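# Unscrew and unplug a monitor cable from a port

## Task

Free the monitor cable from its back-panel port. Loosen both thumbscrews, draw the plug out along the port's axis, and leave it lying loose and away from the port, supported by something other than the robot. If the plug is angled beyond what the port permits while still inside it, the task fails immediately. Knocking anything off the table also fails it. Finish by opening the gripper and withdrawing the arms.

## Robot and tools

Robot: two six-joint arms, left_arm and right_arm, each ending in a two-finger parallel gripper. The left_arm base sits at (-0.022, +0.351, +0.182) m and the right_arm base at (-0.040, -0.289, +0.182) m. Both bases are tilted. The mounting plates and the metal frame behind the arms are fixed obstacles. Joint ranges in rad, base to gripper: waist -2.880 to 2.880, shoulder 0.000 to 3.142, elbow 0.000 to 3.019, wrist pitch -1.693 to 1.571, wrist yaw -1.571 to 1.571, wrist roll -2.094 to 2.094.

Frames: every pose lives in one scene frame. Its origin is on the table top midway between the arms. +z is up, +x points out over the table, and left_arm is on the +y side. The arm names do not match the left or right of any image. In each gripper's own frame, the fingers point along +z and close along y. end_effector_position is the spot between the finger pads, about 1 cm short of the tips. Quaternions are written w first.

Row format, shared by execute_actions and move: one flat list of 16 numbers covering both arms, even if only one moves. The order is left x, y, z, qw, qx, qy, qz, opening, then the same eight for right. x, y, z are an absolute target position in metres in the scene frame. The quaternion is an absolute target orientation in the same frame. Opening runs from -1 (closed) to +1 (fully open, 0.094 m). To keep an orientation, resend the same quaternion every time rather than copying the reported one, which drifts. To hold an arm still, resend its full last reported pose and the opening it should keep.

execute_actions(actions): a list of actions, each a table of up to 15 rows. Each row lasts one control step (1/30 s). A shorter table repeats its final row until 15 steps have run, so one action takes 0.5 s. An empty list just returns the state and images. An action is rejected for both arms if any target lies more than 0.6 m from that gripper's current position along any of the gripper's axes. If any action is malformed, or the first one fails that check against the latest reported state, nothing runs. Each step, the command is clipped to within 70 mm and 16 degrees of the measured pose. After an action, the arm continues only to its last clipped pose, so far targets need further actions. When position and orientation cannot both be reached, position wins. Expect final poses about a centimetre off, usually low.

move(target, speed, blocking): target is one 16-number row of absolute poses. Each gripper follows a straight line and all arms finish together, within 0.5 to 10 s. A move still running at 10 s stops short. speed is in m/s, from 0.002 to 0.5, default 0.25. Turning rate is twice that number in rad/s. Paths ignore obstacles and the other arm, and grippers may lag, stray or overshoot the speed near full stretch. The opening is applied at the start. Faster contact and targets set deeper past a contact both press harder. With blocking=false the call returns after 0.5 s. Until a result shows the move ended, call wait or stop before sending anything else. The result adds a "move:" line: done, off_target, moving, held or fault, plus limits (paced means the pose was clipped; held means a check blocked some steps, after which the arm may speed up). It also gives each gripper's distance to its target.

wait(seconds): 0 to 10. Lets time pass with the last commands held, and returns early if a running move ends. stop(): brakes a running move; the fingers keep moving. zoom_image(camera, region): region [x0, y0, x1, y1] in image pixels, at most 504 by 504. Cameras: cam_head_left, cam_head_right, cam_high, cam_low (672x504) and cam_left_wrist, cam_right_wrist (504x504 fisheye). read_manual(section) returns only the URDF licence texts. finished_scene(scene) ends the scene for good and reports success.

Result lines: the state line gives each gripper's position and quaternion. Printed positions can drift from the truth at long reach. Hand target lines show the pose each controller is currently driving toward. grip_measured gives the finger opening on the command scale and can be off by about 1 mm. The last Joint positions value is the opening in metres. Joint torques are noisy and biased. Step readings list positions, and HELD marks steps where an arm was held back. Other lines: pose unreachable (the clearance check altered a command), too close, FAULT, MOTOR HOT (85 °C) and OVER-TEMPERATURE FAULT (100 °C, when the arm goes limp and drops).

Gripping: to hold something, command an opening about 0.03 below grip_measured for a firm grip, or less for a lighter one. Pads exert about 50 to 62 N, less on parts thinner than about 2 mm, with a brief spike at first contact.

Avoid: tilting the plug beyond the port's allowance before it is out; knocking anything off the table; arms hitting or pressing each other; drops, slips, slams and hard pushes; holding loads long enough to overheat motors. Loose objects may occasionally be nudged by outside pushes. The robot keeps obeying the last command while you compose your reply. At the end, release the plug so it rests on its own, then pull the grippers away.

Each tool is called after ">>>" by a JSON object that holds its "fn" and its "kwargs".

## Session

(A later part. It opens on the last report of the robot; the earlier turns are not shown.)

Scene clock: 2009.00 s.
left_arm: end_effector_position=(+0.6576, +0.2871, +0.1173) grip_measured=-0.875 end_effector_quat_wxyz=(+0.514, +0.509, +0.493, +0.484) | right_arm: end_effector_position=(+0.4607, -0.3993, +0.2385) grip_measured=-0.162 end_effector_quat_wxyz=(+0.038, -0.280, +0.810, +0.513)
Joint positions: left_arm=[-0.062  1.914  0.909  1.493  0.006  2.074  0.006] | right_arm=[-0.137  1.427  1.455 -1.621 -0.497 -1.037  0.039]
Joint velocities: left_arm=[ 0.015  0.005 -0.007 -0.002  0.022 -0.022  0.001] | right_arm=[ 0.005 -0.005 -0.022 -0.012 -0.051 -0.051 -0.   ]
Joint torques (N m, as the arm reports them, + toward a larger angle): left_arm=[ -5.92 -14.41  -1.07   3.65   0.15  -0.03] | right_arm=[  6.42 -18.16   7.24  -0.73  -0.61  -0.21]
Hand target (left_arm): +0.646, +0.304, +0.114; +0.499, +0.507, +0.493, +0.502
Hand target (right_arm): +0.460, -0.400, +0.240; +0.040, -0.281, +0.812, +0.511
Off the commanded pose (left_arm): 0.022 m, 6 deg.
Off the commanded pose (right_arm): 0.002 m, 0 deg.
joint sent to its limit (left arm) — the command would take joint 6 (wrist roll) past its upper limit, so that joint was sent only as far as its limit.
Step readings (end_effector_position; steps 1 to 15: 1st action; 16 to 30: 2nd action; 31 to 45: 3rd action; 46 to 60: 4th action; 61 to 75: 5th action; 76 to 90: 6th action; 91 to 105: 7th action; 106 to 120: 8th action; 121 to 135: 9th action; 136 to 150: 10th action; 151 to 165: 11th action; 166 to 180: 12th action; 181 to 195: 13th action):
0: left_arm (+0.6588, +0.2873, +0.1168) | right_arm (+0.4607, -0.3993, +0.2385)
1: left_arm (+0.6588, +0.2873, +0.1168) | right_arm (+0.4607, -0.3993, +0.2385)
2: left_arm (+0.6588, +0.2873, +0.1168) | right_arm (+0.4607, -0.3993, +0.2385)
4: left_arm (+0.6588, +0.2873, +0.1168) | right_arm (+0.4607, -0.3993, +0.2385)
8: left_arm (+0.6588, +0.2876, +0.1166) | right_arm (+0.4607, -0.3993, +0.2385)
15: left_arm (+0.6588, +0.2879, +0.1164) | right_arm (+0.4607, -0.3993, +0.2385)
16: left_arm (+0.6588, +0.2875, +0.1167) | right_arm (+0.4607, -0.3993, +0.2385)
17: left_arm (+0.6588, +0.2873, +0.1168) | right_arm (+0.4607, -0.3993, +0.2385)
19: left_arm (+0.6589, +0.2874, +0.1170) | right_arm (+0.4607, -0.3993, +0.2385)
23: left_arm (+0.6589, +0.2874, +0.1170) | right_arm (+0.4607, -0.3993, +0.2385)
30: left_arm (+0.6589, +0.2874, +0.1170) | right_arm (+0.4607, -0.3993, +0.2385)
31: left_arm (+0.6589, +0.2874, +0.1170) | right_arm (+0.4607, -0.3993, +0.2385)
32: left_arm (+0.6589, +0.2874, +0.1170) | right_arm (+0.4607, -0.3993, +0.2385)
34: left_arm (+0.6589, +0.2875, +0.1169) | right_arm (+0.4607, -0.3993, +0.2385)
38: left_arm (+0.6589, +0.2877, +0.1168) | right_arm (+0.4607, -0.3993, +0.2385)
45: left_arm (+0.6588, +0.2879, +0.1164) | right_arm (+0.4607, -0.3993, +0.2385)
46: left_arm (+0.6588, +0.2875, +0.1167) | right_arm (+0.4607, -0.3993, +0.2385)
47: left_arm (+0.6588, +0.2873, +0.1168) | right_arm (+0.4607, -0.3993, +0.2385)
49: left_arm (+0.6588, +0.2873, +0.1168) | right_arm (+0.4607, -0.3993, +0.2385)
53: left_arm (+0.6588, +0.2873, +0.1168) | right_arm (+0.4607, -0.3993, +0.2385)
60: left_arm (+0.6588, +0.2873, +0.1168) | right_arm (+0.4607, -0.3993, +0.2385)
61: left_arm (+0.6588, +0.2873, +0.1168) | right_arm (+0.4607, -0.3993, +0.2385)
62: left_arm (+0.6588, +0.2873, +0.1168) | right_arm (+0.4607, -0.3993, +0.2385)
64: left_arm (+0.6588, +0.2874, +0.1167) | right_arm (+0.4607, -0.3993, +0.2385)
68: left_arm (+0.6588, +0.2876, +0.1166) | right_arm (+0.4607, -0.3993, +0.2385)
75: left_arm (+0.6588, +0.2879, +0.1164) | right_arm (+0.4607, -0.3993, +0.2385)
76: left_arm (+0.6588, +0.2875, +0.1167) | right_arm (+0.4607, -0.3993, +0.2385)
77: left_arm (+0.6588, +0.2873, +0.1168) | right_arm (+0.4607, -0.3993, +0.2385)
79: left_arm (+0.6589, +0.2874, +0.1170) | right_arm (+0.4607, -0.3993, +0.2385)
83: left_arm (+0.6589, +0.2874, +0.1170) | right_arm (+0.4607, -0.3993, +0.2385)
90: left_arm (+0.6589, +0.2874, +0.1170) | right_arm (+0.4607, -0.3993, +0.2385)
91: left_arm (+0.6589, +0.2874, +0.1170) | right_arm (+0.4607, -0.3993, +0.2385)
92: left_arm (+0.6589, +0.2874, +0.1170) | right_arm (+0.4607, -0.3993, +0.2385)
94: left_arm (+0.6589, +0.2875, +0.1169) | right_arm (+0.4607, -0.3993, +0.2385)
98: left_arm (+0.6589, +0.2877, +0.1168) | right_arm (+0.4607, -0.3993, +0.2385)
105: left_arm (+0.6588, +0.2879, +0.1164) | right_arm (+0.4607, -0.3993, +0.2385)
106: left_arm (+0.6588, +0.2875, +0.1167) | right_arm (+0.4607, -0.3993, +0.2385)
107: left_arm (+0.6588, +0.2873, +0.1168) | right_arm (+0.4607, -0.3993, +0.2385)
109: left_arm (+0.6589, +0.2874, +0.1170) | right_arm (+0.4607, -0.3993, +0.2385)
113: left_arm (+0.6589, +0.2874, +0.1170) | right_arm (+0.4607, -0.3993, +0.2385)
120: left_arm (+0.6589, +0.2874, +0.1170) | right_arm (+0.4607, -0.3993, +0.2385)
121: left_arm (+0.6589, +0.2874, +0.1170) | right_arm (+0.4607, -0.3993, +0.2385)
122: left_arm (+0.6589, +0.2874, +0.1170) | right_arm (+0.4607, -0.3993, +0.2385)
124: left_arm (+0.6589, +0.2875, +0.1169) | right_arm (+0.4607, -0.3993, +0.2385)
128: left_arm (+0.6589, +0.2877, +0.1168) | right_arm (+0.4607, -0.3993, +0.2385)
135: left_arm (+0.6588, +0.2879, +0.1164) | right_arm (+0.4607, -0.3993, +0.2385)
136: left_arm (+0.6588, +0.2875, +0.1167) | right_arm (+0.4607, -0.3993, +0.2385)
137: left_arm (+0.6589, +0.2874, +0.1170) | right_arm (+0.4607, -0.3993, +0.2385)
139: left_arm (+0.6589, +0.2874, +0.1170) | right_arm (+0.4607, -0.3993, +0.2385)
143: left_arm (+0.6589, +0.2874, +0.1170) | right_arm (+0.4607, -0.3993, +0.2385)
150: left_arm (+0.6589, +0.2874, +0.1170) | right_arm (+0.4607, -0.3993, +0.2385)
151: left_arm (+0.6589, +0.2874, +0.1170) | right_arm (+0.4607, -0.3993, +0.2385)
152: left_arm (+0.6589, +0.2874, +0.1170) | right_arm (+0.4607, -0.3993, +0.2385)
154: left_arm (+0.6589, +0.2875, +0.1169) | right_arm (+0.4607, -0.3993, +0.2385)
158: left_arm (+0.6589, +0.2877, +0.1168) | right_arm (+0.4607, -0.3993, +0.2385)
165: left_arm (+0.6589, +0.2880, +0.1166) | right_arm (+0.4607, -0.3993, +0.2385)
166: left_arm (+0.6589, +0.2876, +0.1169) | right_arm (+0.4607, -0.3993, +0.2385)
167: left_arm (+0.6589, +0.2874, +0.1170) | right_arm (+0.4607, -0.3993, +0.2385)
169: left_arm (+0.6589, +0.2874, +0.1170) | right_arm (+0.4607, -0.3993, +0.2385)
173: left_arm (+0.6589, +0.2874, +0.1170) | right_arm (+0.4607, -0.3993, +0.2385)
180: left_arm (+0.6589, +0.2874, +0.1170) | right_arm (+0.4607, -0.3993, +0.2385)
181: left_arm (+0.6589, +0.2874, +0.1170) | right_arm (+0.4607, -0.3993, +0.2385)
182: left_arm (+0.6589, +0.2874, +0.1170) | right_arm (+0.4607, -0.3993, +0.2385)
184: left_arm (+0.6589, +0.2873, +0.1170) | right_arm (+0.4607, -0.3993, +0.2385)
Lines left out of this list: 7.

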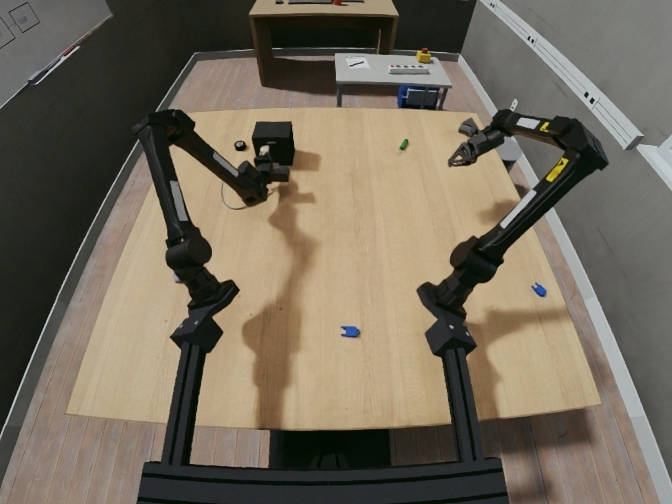

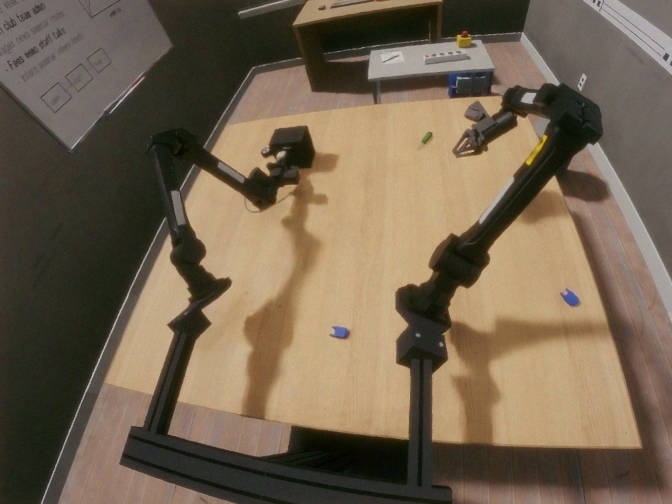

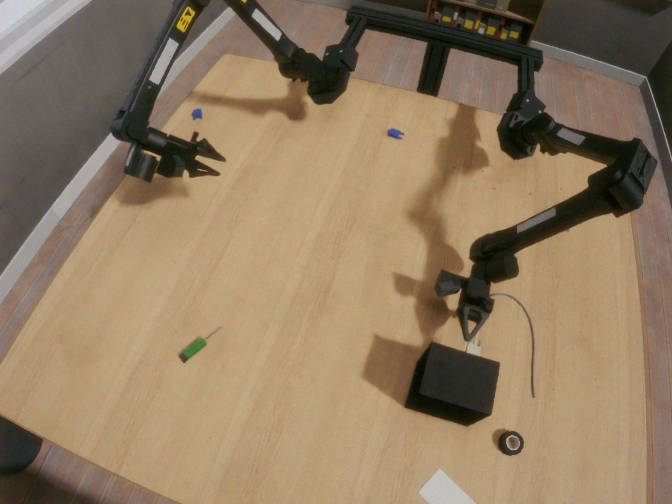

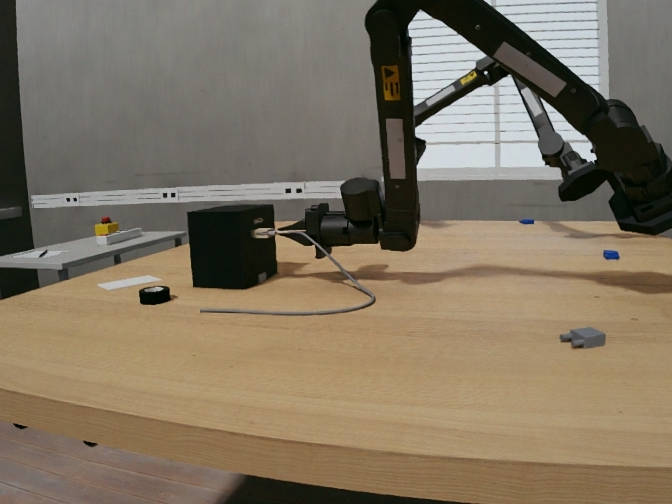

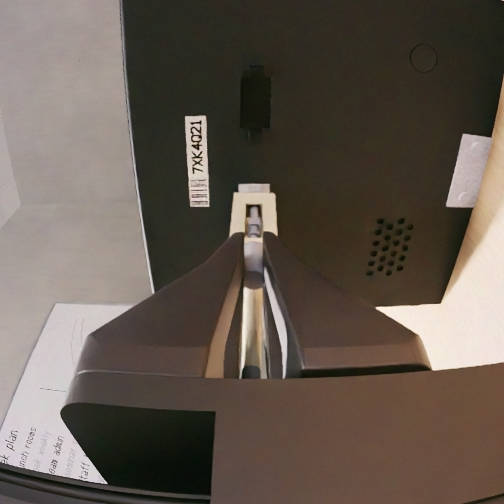

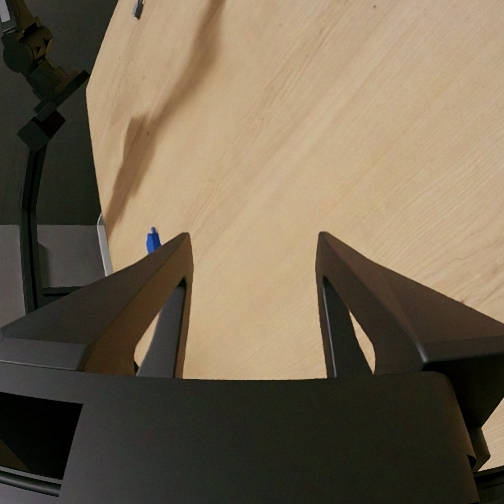

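>>> {"fn": "execute_actions", "kwargs": {"actions": [[[0.662,0.305,0.114,0.478,0.521,0.478,0.521,-0.77,0.46,-0.4,0.24,0.04,-0.28,0.81,0.51,-0.16]],[[0.662,0.305,0.114,0.6,0.375,0.6,0.375,-0.89,0.46,-0.4,0.24,0.04,-0.28,0.81,0.51,-0.16]],[[0.662,0.305,0.114,0.478,0.521,0.478,0.521,-0.77,0.46,-0.4,0.24,0.04,-0.28,0.81,0.51,-0.16]],[[0.662,0.305,0.114,0.6,0.375,0.6,0.375,-0.89,0.46,-0.4,0.24,0.04,-0.28,0.81,0.51,-0.16]],[[0.662,0.305,0.114,0.478,0.521,0.478,0.521,-0.77,0.46,-0.4,0.24,0.04,-0.28,0.81,0.51,-0.16]],[[0.662,0.305,0.114,0.6,0.375,0.6,0.375,-0.89,0.46,-0.4,0.24,0.04,-0.28,0.81,0.51,-0.16]],[[0.662,0.305,0.114,0.478,0.521,0.478,0.521,-0.77,0.46,-0.4,0.24,0.04,-0.28,0.81,0.51,-0.16]],[[0.662,0.305,0.114,0.6,0.375,0.6,0.375,-0.89,0.46,-0.4,0.24,0.04,-0.28,0.81,0.51,-0.16]],[[0.662,0.305,0.114,0.478,0.521,0.478,0.521,-0.77,0.46,-0.4,0.24,0.04,-0.28,0.81,0.51,-0.16]],[[0.662,0.305,0.114,0.6,0.375,0.6,0.375,-0.89,0.46,-0.4,0.24,0.04,-0.28,0.81,0.51,-0.16]],[[0.662,0.305,0.114,0.478,0.521,0.478,0.521,-0.77,0.46,-0.4,0.24,0.04,-0.28,0.81,0.51,-0.16]],[[0.662,0.305,0.114,0.6,0.375,0.6,0.375,-0.89,0.46,-0.4,0.24,0.04,-0.28,0.81,0.51,-0.16]],[[0.662,0.305,0.114,0.478,0.521,0.478,0.521,-0.77,0.46,-0.4,0.24,0.04,-0.28,0.81,0.51,-0.16]],[[0.662,0.305,0.114,0.6,0.375,0.6,0.375,-0.89,0.46,-0.4,0.24,0.04,-0.28,0.81,0.51,-0.16]],[[0.662,0.305,0.114,0.478,0.521,0.478,0.521,-0.77,0.46,-0.4,0.24,0.04,-0.28,0.81,0.51,-0.16]],[[0.662,0.305,0.114,0.6,0.375,0.6,0.375,-0.89,0.46,-0.4,0.24,0.04,-0.28,0.81,0.51,-0.16]]]}}

Scene clock: 2064.00 s.
left_arm: end_effector_position=(+0.6583, +0.2881, +0.1166) grip_measured=-0.875 end_effector_quat_wxyz=(+0.598, +0.399, +0.586, +0.374) | right_arm: end_effector_position=(+0.4607, -0.3993, +0.2385) grip_measured=-0.162 end_effector_quat_wxyz=(+0.038, -0.280, +0.810, +0.513)
Joint positions: left_arm=[-0.062  1.915  0.912  1.491 -0.001  1.674  0.006] | right_arm=[-0.137  1.427  1.455 -1.621 -0.497 -1.037  0.039]
Joint velocities: left_arm=[-0.015 -0.015  0.002  0.002 -0.007 -0.095 -0.001] | right_arm=[-0.015  0.005  0.002  0.002 -0.007  0.022 -0.001]
Joint torques (N m, as the arm reports them, + toward a larger angle): left_arm=[ -6.12 -14.29   2.56   2.35  -0.03  -0.52] | right_arm=[  6.44 -18.07   7.25  -0.74  -0.6   -0.21]
Hand target (left_arm): +0.662, +0.305, +0.114; +0.600, +0.375, +0.599, +0.375
Hand target (right_arm): +0.460, -0.400, +0.240; +0.040, -0.281, +0.812, +0.511
Off the commanded pose (left_arm): 0.018 m, 3 deg.
Off the commanded pose (right_arm): 0.002 m, 0 deg.
Step readings (end_effector_position; steps 1 to 15: 1st action; 16 to 30: 2nd action; 31 to 45: 3rd action; 46 to 60: 4th action; 61 to 75: 5th action; 76 to 90: 6th action; 91 to 105: 7th action; 106 to 120: 8th action; 121 to 135: 9th action; 136 to 150: 10th action; 151 to 165: 11th action; 166 to 180: 12th action; 181 to 195: 13th action):
0: left_arm (+0.6576, +0.2871, +0.1173) | right_arm (+0.4607, -0.3993, +0.2385)
1: left_arm (+0.6583, +0.2874, +0.1177) | right_arm (+0.4607, -0.3993, +0.2385)
2: left_arm (+0.6583, +0.2874, +0.1177) | right_arm (+0.4607, -0.3993, +0.2385)
4: left_arm (+0.6583, +0.2874, +0.1177) | right_arm (+0.4607, -0.3993, +0.2385)
8: left_arm (+0.6583, +0.2874, +0.1177) | right_arm (+0.4607, -0.3993, +0.2385)
15: left_arm (+0.6583, +0.2874, +0.1177) | right_arm (+0.4607, -0.3993, +0.2385)
16: left_arm (+0.6583, +0.2874, +0.1177) | right_arm (+0.4607, -0.3993, +0.2385)
17: left_arm (+0.6583, +0.2874, +0.1177) | right_arm (+0.4607, -0.3993, +0.2385)
19: left_arm (+0.6583, +0.2875, +0.1176) | right_arm (+0.4607, -0.3993, +0.2385)
23: left_arm (+0.6583, +0.2879, +0.1172) | right_arm (+0.4607, -0.3993, +0.2385)
30: left_arm (+0.6582, +0.2879, +0.1165) | right_arm (+0.4607, -0.3993, +0.2385)
31: left_arm (+0.6582, +0.2875, +0.1166) | right_arm (+0.4607, -0.3993, +0.2385)
32: left_arm (+0.6582, +0.2873, +0.1170) | right_arm (+0.4607, -0.3993, +0.2385)
34: left_arm (+0.6582, +0.2873, +0.1170) | right_arm (+0.4607, -0.3993, +0.2385)
38: left_arm (+0.6582, +0.2873, +0.1170) | right_arm (+0.4607, -0.3993, +0.2385)
45: left_arm (+0.6582, +0.2873, +0.1170) | right_arm (+0.4607, -0.3993, +0.2385)
46: left_arm (+0.6582, +0.2873, +0.1170) | right_arm (+0.4607, -0.3993, +0.2385)
47: left_arm (+0.6582, +0.2873, +0.1170) | right_arm (+0.4607, -0.3993, +0.2385)
49: left_arm (+0.6583, +0.2875, +0.1169) | right_arm (+0.4607, -0.3993, +0.2385)
53: left_arm (+0.6583, +0.2877, +0.1167) | right_arm (+0.4607, -0.3993, +0.2385)
60: left_arm (+0.6582, +0.2879, +0.1164) | right_arm (+0.4607, -0.3993, +0.2385)
61: left_arm (+0.6582, +0.2875, +0.1166) | right_arm (+0.4607, -0.3993, +0.2385)
62: left_arm (+0.6582, +0.2874, +0.1169) | right_arm (+0.4607, -0.3993, +0.2385)
64: left_arm (+0.6583, +0.2874, +0.1172) | right_arm (+0.4607, -0.3993, +0.2385)
68: left_arm (+0.6583, +0.2874, +0.1172) | right_arm (+0.4607, -0.3993, +0.2385)
75: left_arm (+0.6583, +0.2874, +0.1172) | right_arm (+0.4607, -0.3993, +0.2385)
76: left_arm (+0.6583, +0.2874, +0.1172) | right_arm (+0.4607, -0.3993, +0.2385)
77: left_arm (+0.6583, +0.2874, +0.1172) | right_arm (+0.4607, -0.3993, +0.2385)
79: left_arm (+0.6583, +0.2877, +0.1170) | right_arm (+0.4607, -0.3993, +0.2385)
83: left_arm (+0.6583, +0.2879, +0.1169) | right_arm (+0.4607, -0.3993, +0.2385)
90: left_arm (+0.6583, +0.2881, +0.1166) | right_arm (+0.4607, -0.3993, +0.2385)
91: left_arm (+0.6583, +0.2876, +0.1167) | right_arm (+0.4607, -0.3993, +0.2385)
92: left_arm (+0.6582, +0.2873, +0.1169) | right_arm (+0.4607, -0.3993, +0.2385)
94: left_arm (+0.6583, +0.2874, +0.1171) | right_arm (+0.4607, -0.3993, +0.2385)
98: left_arm (+0.6583, +0.2874, +0.1171) | right_arm (+0.4607, -0.3993, +0.2385)
105: left_arm (+0.6583, +0.2874, +0.1171) | right_arm (+0.4607, -0.3993, +0.2385)
106: left_arm (+0.6583, +0.2874, +0.1171) | right_arm (+0.4607, -0.3993, +0.2385)
107: left_arm (+0.6583, +0.2874, +0.1171) | right_arm (+0.4607, -0.3993, +0.2385)
109: left_arm (+0.6583, +0.2876, +0.1170) | right_arm (+0.4607, -0.3993, +0.2385)
113: left_arm (+0.6583, +0.2878, +0.1168) | right_arm (+0.4607, -0.3993, +0.2385)
120: left_arm (+0.6583, +0.2880, +0.1165) | right_arm (+0.4607, -0.3993, +0.2385)
121: left_arm (+0.6583, +0.2876, +0.1167) | right_arm (+0.4607, -0.3993, +0.2385)
122: left_arm (+0.6582, +0.2874, +0.1168) | right_arm (+0.4607, -0.3993, +0.2385)
124: left_arm (+0.6583, +0.2874, +0.1171) | right_arm (+0.4607, -0.3993, +0.2385)
128: left_arm (+0.6583, +0.2874, +0.1171) | right_arm (+0.4607, -0.3993, +0.2385)
135: left_arm (+0.6583, +0.2874, +0.1171) | right_arm (+0.4607, -0.3993, +0.2385)
136: left_arm (+0.6583, +0.2874, +0.1171) | right_arm (+0.4607, -0.3993, +0.2385)
137: left_arm (+0.6583, +0.2874, +0.1171) | right_arm (+0.4607, -0.3993, +0.2385)
139: left_arm (+0.6583, +0.2877, +0.1169) | right_arm (+0.4607, -0.3993, +0.2385)
143: left_arm (+0.6583, +0.2878, +0.1168) | right_arm (+0.4607, -0.3993, +0.2385)
150: left_arm (+0.6583, +0.2880, +0.1165) | right_arm (+0.4607, -0.3993, +0.2385)
151: left_arm (+0.6583, +0.2876, +0.1167) | right_arm (+0.4607, -0.3993, +0.2385)
152: left_arm (+0.6583, +0.2875, +0.1170) | right_arm (+0.4607, -0.3993, +0.2385)
154: left_arm (+0.6583, +0.2875, +0.1170) | right_arm (+0.4607, -0.3993, +0.2385)
158: left_arm (+0.6583, +0.2875, +0.1170) | right_arm (+0.4607, -0.3993, +0.2385)
165: left_arm (+0.6583, +0.2875, +0.1170) | right_arm (+0.4607, -0.3993, +0.2385)
166: left_arm (+0.6583, +0.2875, +0.1170) | right_arm (+0.4607, -0.3993, +0.2385)
167: left_arm (+0.6583, +0.2875, +0.1170) | right_arm (+0.4607, -0.3993, +0.2385)
169: left_arm (+0.6583, +0.2877, +0.1169) | right_arm (+0.4607, -0.3993, +0.2385)
173: left_arm (+0.6583, +0.2879, +0.1168) | right_arm (+0.4607, -0.3993, +0.2385)
180: left_arm (+0.6583, +0.2881, +0.1164) | right_arm (+0.4607, -0.3993, +0.2385)
181: left_arm (+0.6583, +0.2877, +0.1167) | right_arm (+0.4607, -0.3993, +0.2385)
182: left_arm (+0.6583, +0.2875, +0.1170) | right_arm (+0.4607, -0.3993, +0.2385)
184: left_arm (+0.6584, +0.2876, +0.1172) | right_arm (+0.4607, -0.3993, +0.2385)
Lines left out of this list: 17.

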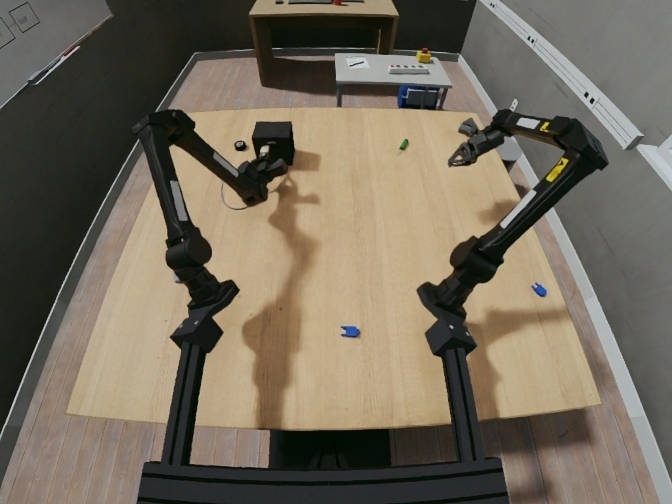

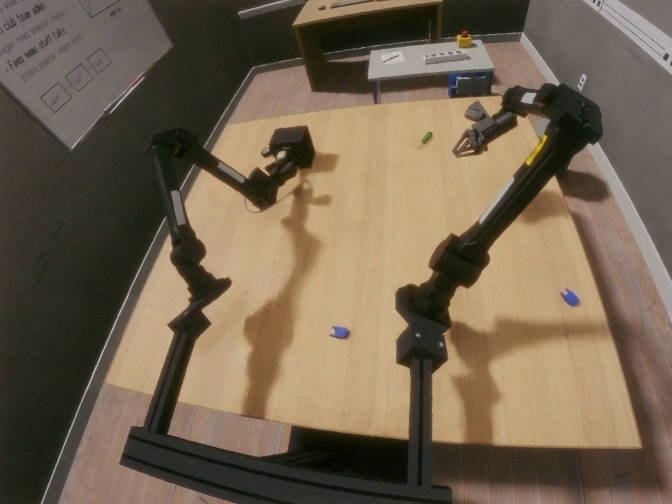

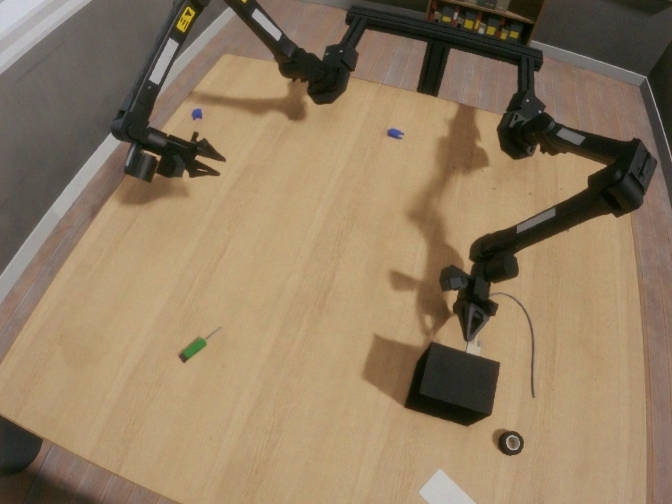

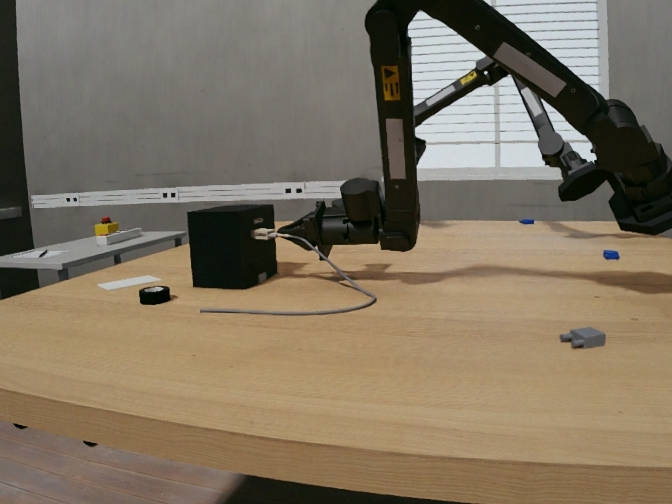

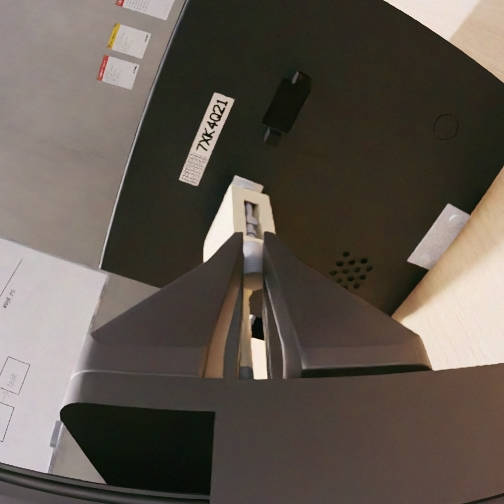

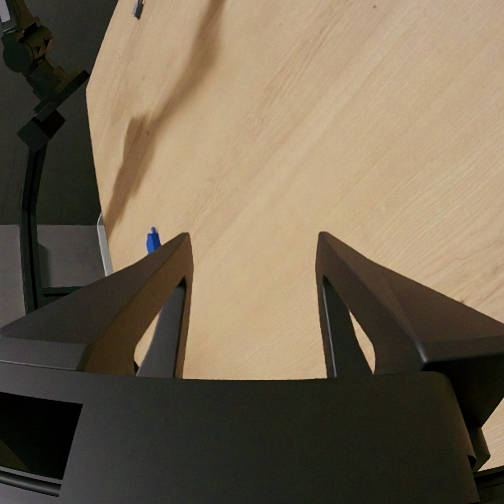

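>>> {"fn": "zoom_image", "kwargs": {"camera": "cam_left_wrist", "region": [205, 160, 305, 290]}}

>>> {"fn": "execute_actions", "kwargs": {"actions": [[[0.662,0.305,0.114,0.478,0.521,0.478,0.521,-0.77,0.46,-0.4,0.24,0.04,-0.28,0.81,0.51,-0.16]],[[0.662,0.305,0.114,0.478,0.521,0.478,0.521,-0.89,0.46,-0.4,0.24,0.04,-0.28,0.81,0.51,-0.16]],[[0.645,0.305,0.114,0.478,0.521,0.478,0.521,-0.89,0.46,-0.4,0.24,0.04,-0.28,0.81,0.51,-0.16]]]}}

Region (205, 160, 305, 290) of cam_left_wrist's 504x504 image, scaled by 3.877, with more detail than that image has; it fills the left 388 columns of this view, and the rest is white.

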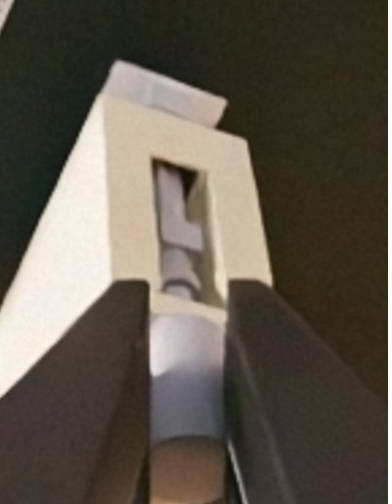

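Scene clock: 2071.87 s.
left_arm: end_effector_position=(+0.6572, +0.2874, +0.1175) grip_measured=-0.875 end_effector_quat_wxyz=(+0.514, +0.508, +0.493, +0.485) | right_arm: end_effector_position=(+0.4607, -0.3993, +0.2385) grip_measured=-0.162 end_effector_quat_wxyz=(+0.038, -0.280, +0.810, +0.513)
Joint positions: left_arm=[-0.062  1.915  0.908  1.496  0.005  2.074  0.006] | right_arm=[-0.137  1.427  1.455 -1.621 -0.497 -1.037  0.039]
Joint velocities: left_arm=[ 0.005 -0.005  0.007  0.022 -0.007 -0.007  0.001] | right_arm=[-0.005 -0.015  0.002  0.002 -0.037  0.037  0.   ]
Joint torques (N m, as the arm reports them, + toward a larger angle): left_arm=[ -5.85 -14.48  -1.     3.57   0.18  -0.03] | right_arm=[  6.41 -18.09   7.24  -0.74  -0.61  -0.22]
Hand target (left_arm): +0.646, +0.304, +0.114; +0.499, +0.507, +0.492, +0.502
Hand target (right_arm): +0.460, -0.400, +0.240; +0.040, -0.281, +0.812, +0.511
Off the commanded pose (left_arm): 0.022 m, 6 deg.
Off the commanded pose (right_arm): 0.002 m, 0 deg.
joint sent to its limit (left arm) — the command would take joint 6 (wrist roll) past its upper limit, so that joint was sent only as far as its limit.
Step readings (end_effector_position; steps 1 to 15: 1st action; 16 to 30: 2nd action; 31 to 45: 3rd action):
0: left_arm (+0.6583, +0.2880, +0.1164) | right_arm (+0.4607, -0.3993, +0.2385)
1: left_arm (+0.6583, +0.2876, +0.1166) | right_arm (+0.4607, -0.3993, +0.2385)
2: left_arm (+0.6583, +0.2874, +0.1169) | right_arm (+0.4607, -0.3993, +0.2385)
4: left_arm (+0.6584, +0.2875, +0.1172) | right_arm (+0.4607, -0.3993, +0.2385)
8: left_arm (+0.6584, +0.2875, +0.1172) | right_arm (+0.4607, -0.3993, +0.2385)
15: left_arm (+0.6584, +0.2875, +0.1172) | right_arm (+0.4607, -0.3993, +0.2385)
16: left_arm (+0.6584, +0.2875, +0.1172) | right_arm (+0.4607, -0.3993, +0.2385)
17: left_arm (+0.6584, +0.2875, +0.1172) | right_arm (+0.4607, -0.3993, +0.2385)
19: left_arm (+0.6584, +0.2874, +0.1172) | right_arm (+0.4607, -0.3993, +0.2385)
23: left_arm (+0.6584, +0.2874, +0.1172) | right_arm (+0.4607, -0.3993, +0.2385)
30: left_arm (+0.6584, +0.2874, +0.1172) | right_arm (+0.4607, -0.3993, +0.2385)
31: left_arm (+0.6572, +0.2873, +0.1171) | right_arm (+0.4607, -0.3993, +0.2385)
32: left_arm (+0.6572, +0.2874, +0.1174) | right_arm (+0.4607, -0.3993, +0.2385)
34: left_arm (+0.6572, +0.2874, +0.1175) | right_arm (+0.4607, -0.3993, +0.2385)
38: left_arm (+0.6572, +0.2874, +0.1175) | right_arm (+0.4607, -0.3993, +0.2385)
45: end_effector_position above

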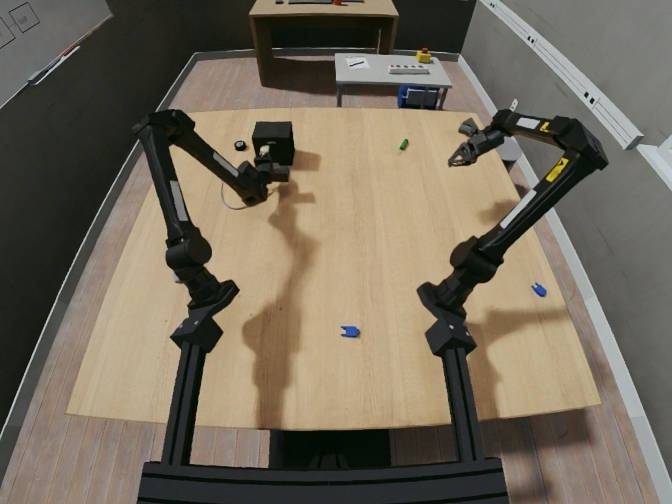

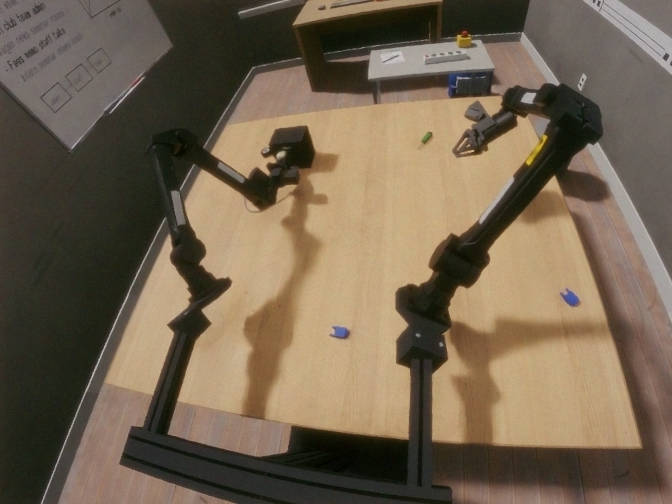

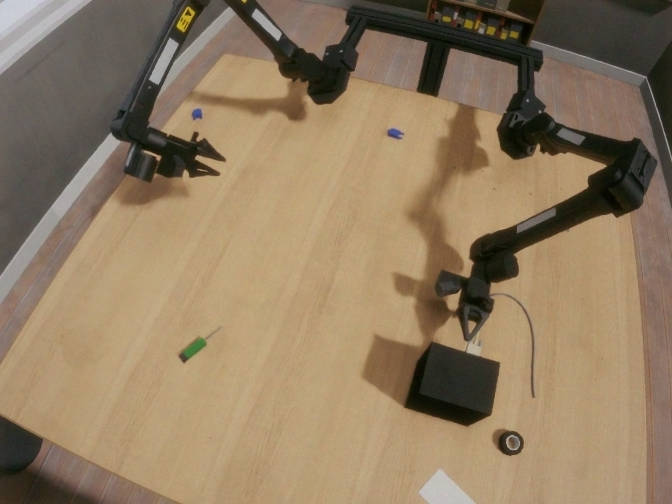

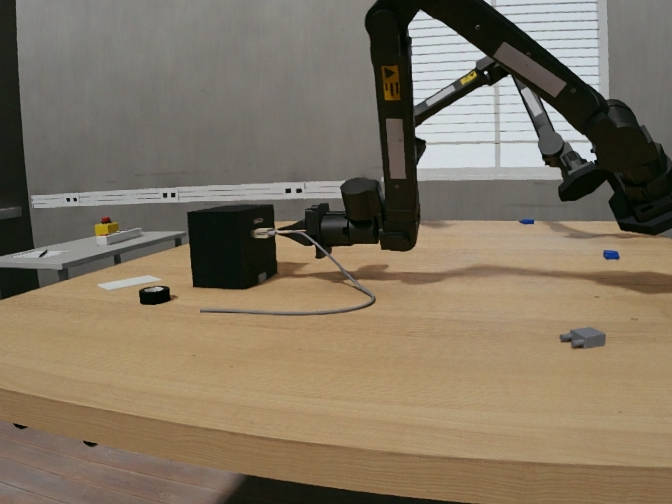

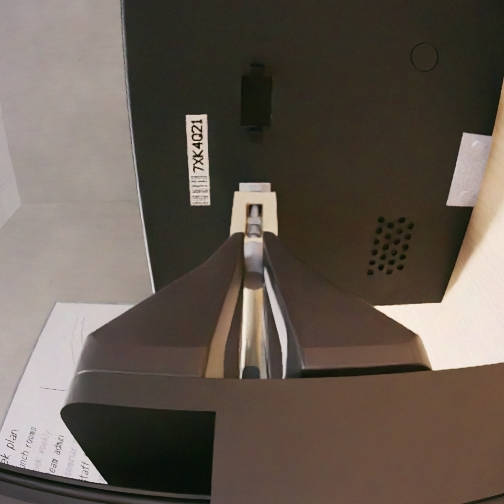

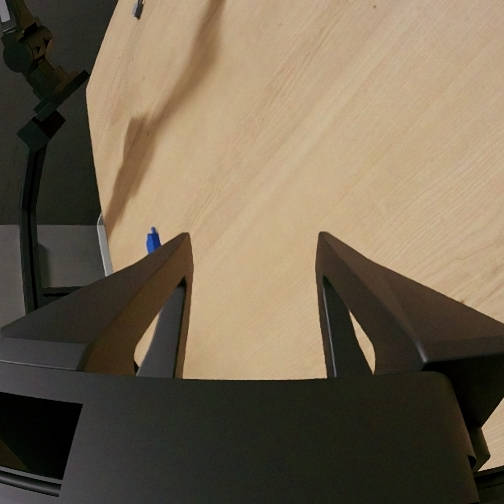

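>>> {"fn": "zoom_image", "kwargs": {"camera": "cam_left_wrist", "region": [215, 170, 295, 290]}}

Region (215, 170, 295, 290) of cam_left_wrist's 504x504 image, scaled by 4.200, with more detail than that image has.

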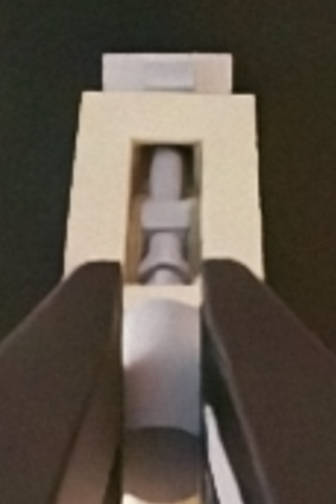

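>>> {"fn": "execute_actions", "kwargs": {"actions": [[[0.674,0.305,0.114,0.478,0.521,0.478,0.521,-0.89,0.46,-0.4,0.24,0.04,-0.28,0.81,0.51,-0.16]]]}}

>>> {"fn": "zoom_image", "kwargs": {"camera": "cam_left_wrist", "region": [215, 170, 295, 290]}}

Scene clock: 2091.10 s.
left_arm: end_effector_position=(+0.6587, +0.2875, +0.1179) grip_measured=-0.875 end_effector_quat_wxyz=(+0.514, +0.508, +0.492, +0.486) | right_arm: end_effector_position=(+0.4607, -0.3993, +0.2385) grip_measured=-0.162 end_effector_quat_wxyz=(+0.038, -0.280, +0.810, +0.513)
Joint positions: left_arm=[-0.062  1.915  0.912  1.493  0.005  2.075  0.006] | right_arm=[-0.137  1.427  1.455 -1.621 -0.497 -1.037  0.039]
Joint velocities: left_arm=[ 0.005 -0.005 -0.007 -0.002 -0.007 -0.066  0.   ] | right_arm=[ 0.015  0.005 -0.007 -0.032 -0.007  0.051  0.001]
Joint torques (N m, as the arm reports them, + toward a larger angle): left_arm=[ -5.72 -14.22   4.8    1.11   0.23  -0.03] | right_arm=[  6.44 -18.11   7.23  -0.74  -0.6   -0.21]
Hand target (left_arm): +0.673, +0.306, +0.115; +0.499, +0.506, +0.492, +0.503
Hand target (right_arm): +0.460, -0.400, +0.240; +0.040, -0.281, +0.812, +0.511
Off the commanded pose (left_arm): 0.024 m, 6 deg.
Off the commanded pose (right_arm): 0.002 m, 0 deg.
joint sent to its limit (left arm) — the command would take joint 6 (wrist roll) past its upper limit, so that joint was sent only as far as its limit.
Step readings (end_effector_position):
0: left_arm (+0.6572, +0.2874, +0.1175) | right_arm (+0.4607, -0.3993, +0.2385)
1: left_arm (+0.6587, +0.2876, +0.1181) | right_arm (+0.4607, -0.3993, +0.2385)
2: left_arm (+0.6587, +0.2876, +0.1180) | right_arm (+0.4607, -0.3993, +0.2385)
4: left_arm (+0.6587, +0.2875, +0.1179) | right_arm (+0.4607, -0.3993, +0.2385)
8: left_arm (+0.6587, +0.2875, +0.1179) | right_arm (+0.4607, -0.3993, +0.2385)
15: end_effector_position above

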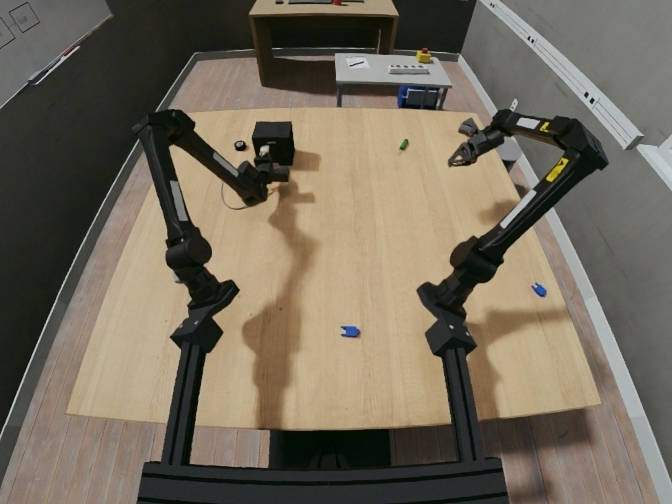

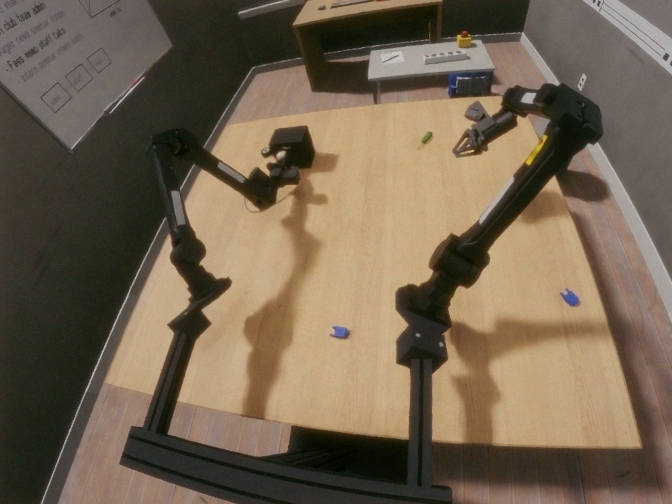

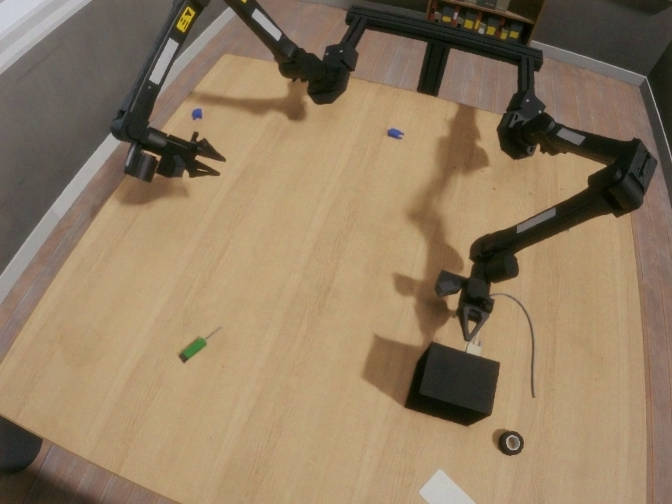

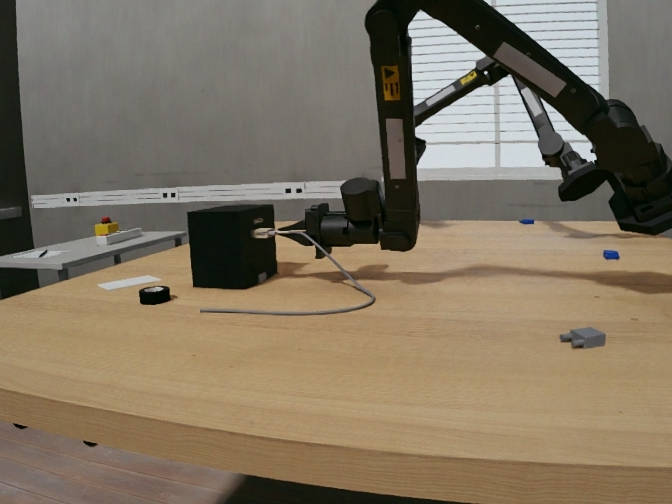

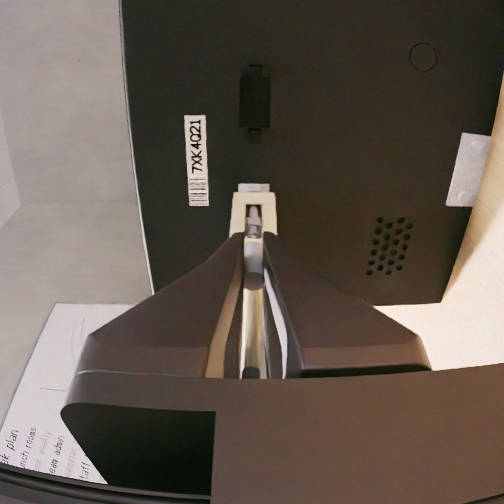

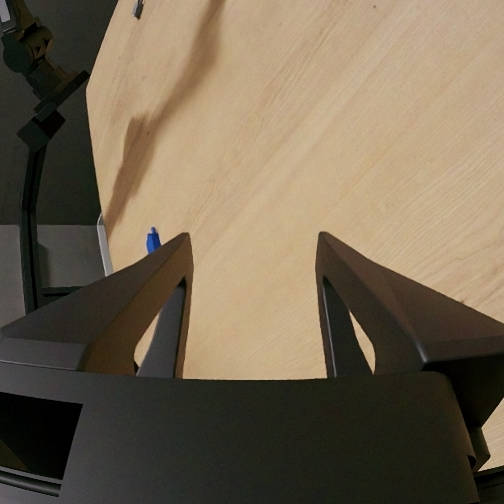

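Region (215, 170, 295, 290) of cam_left_wrist's 504x504 image, scaled by 4.200, with more detail than that image has.

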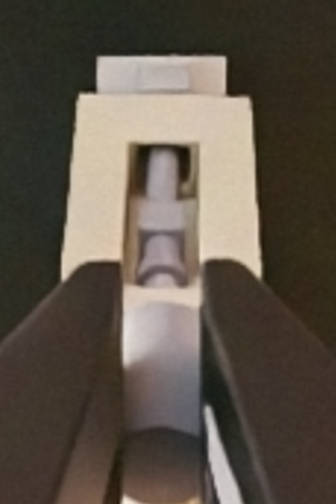

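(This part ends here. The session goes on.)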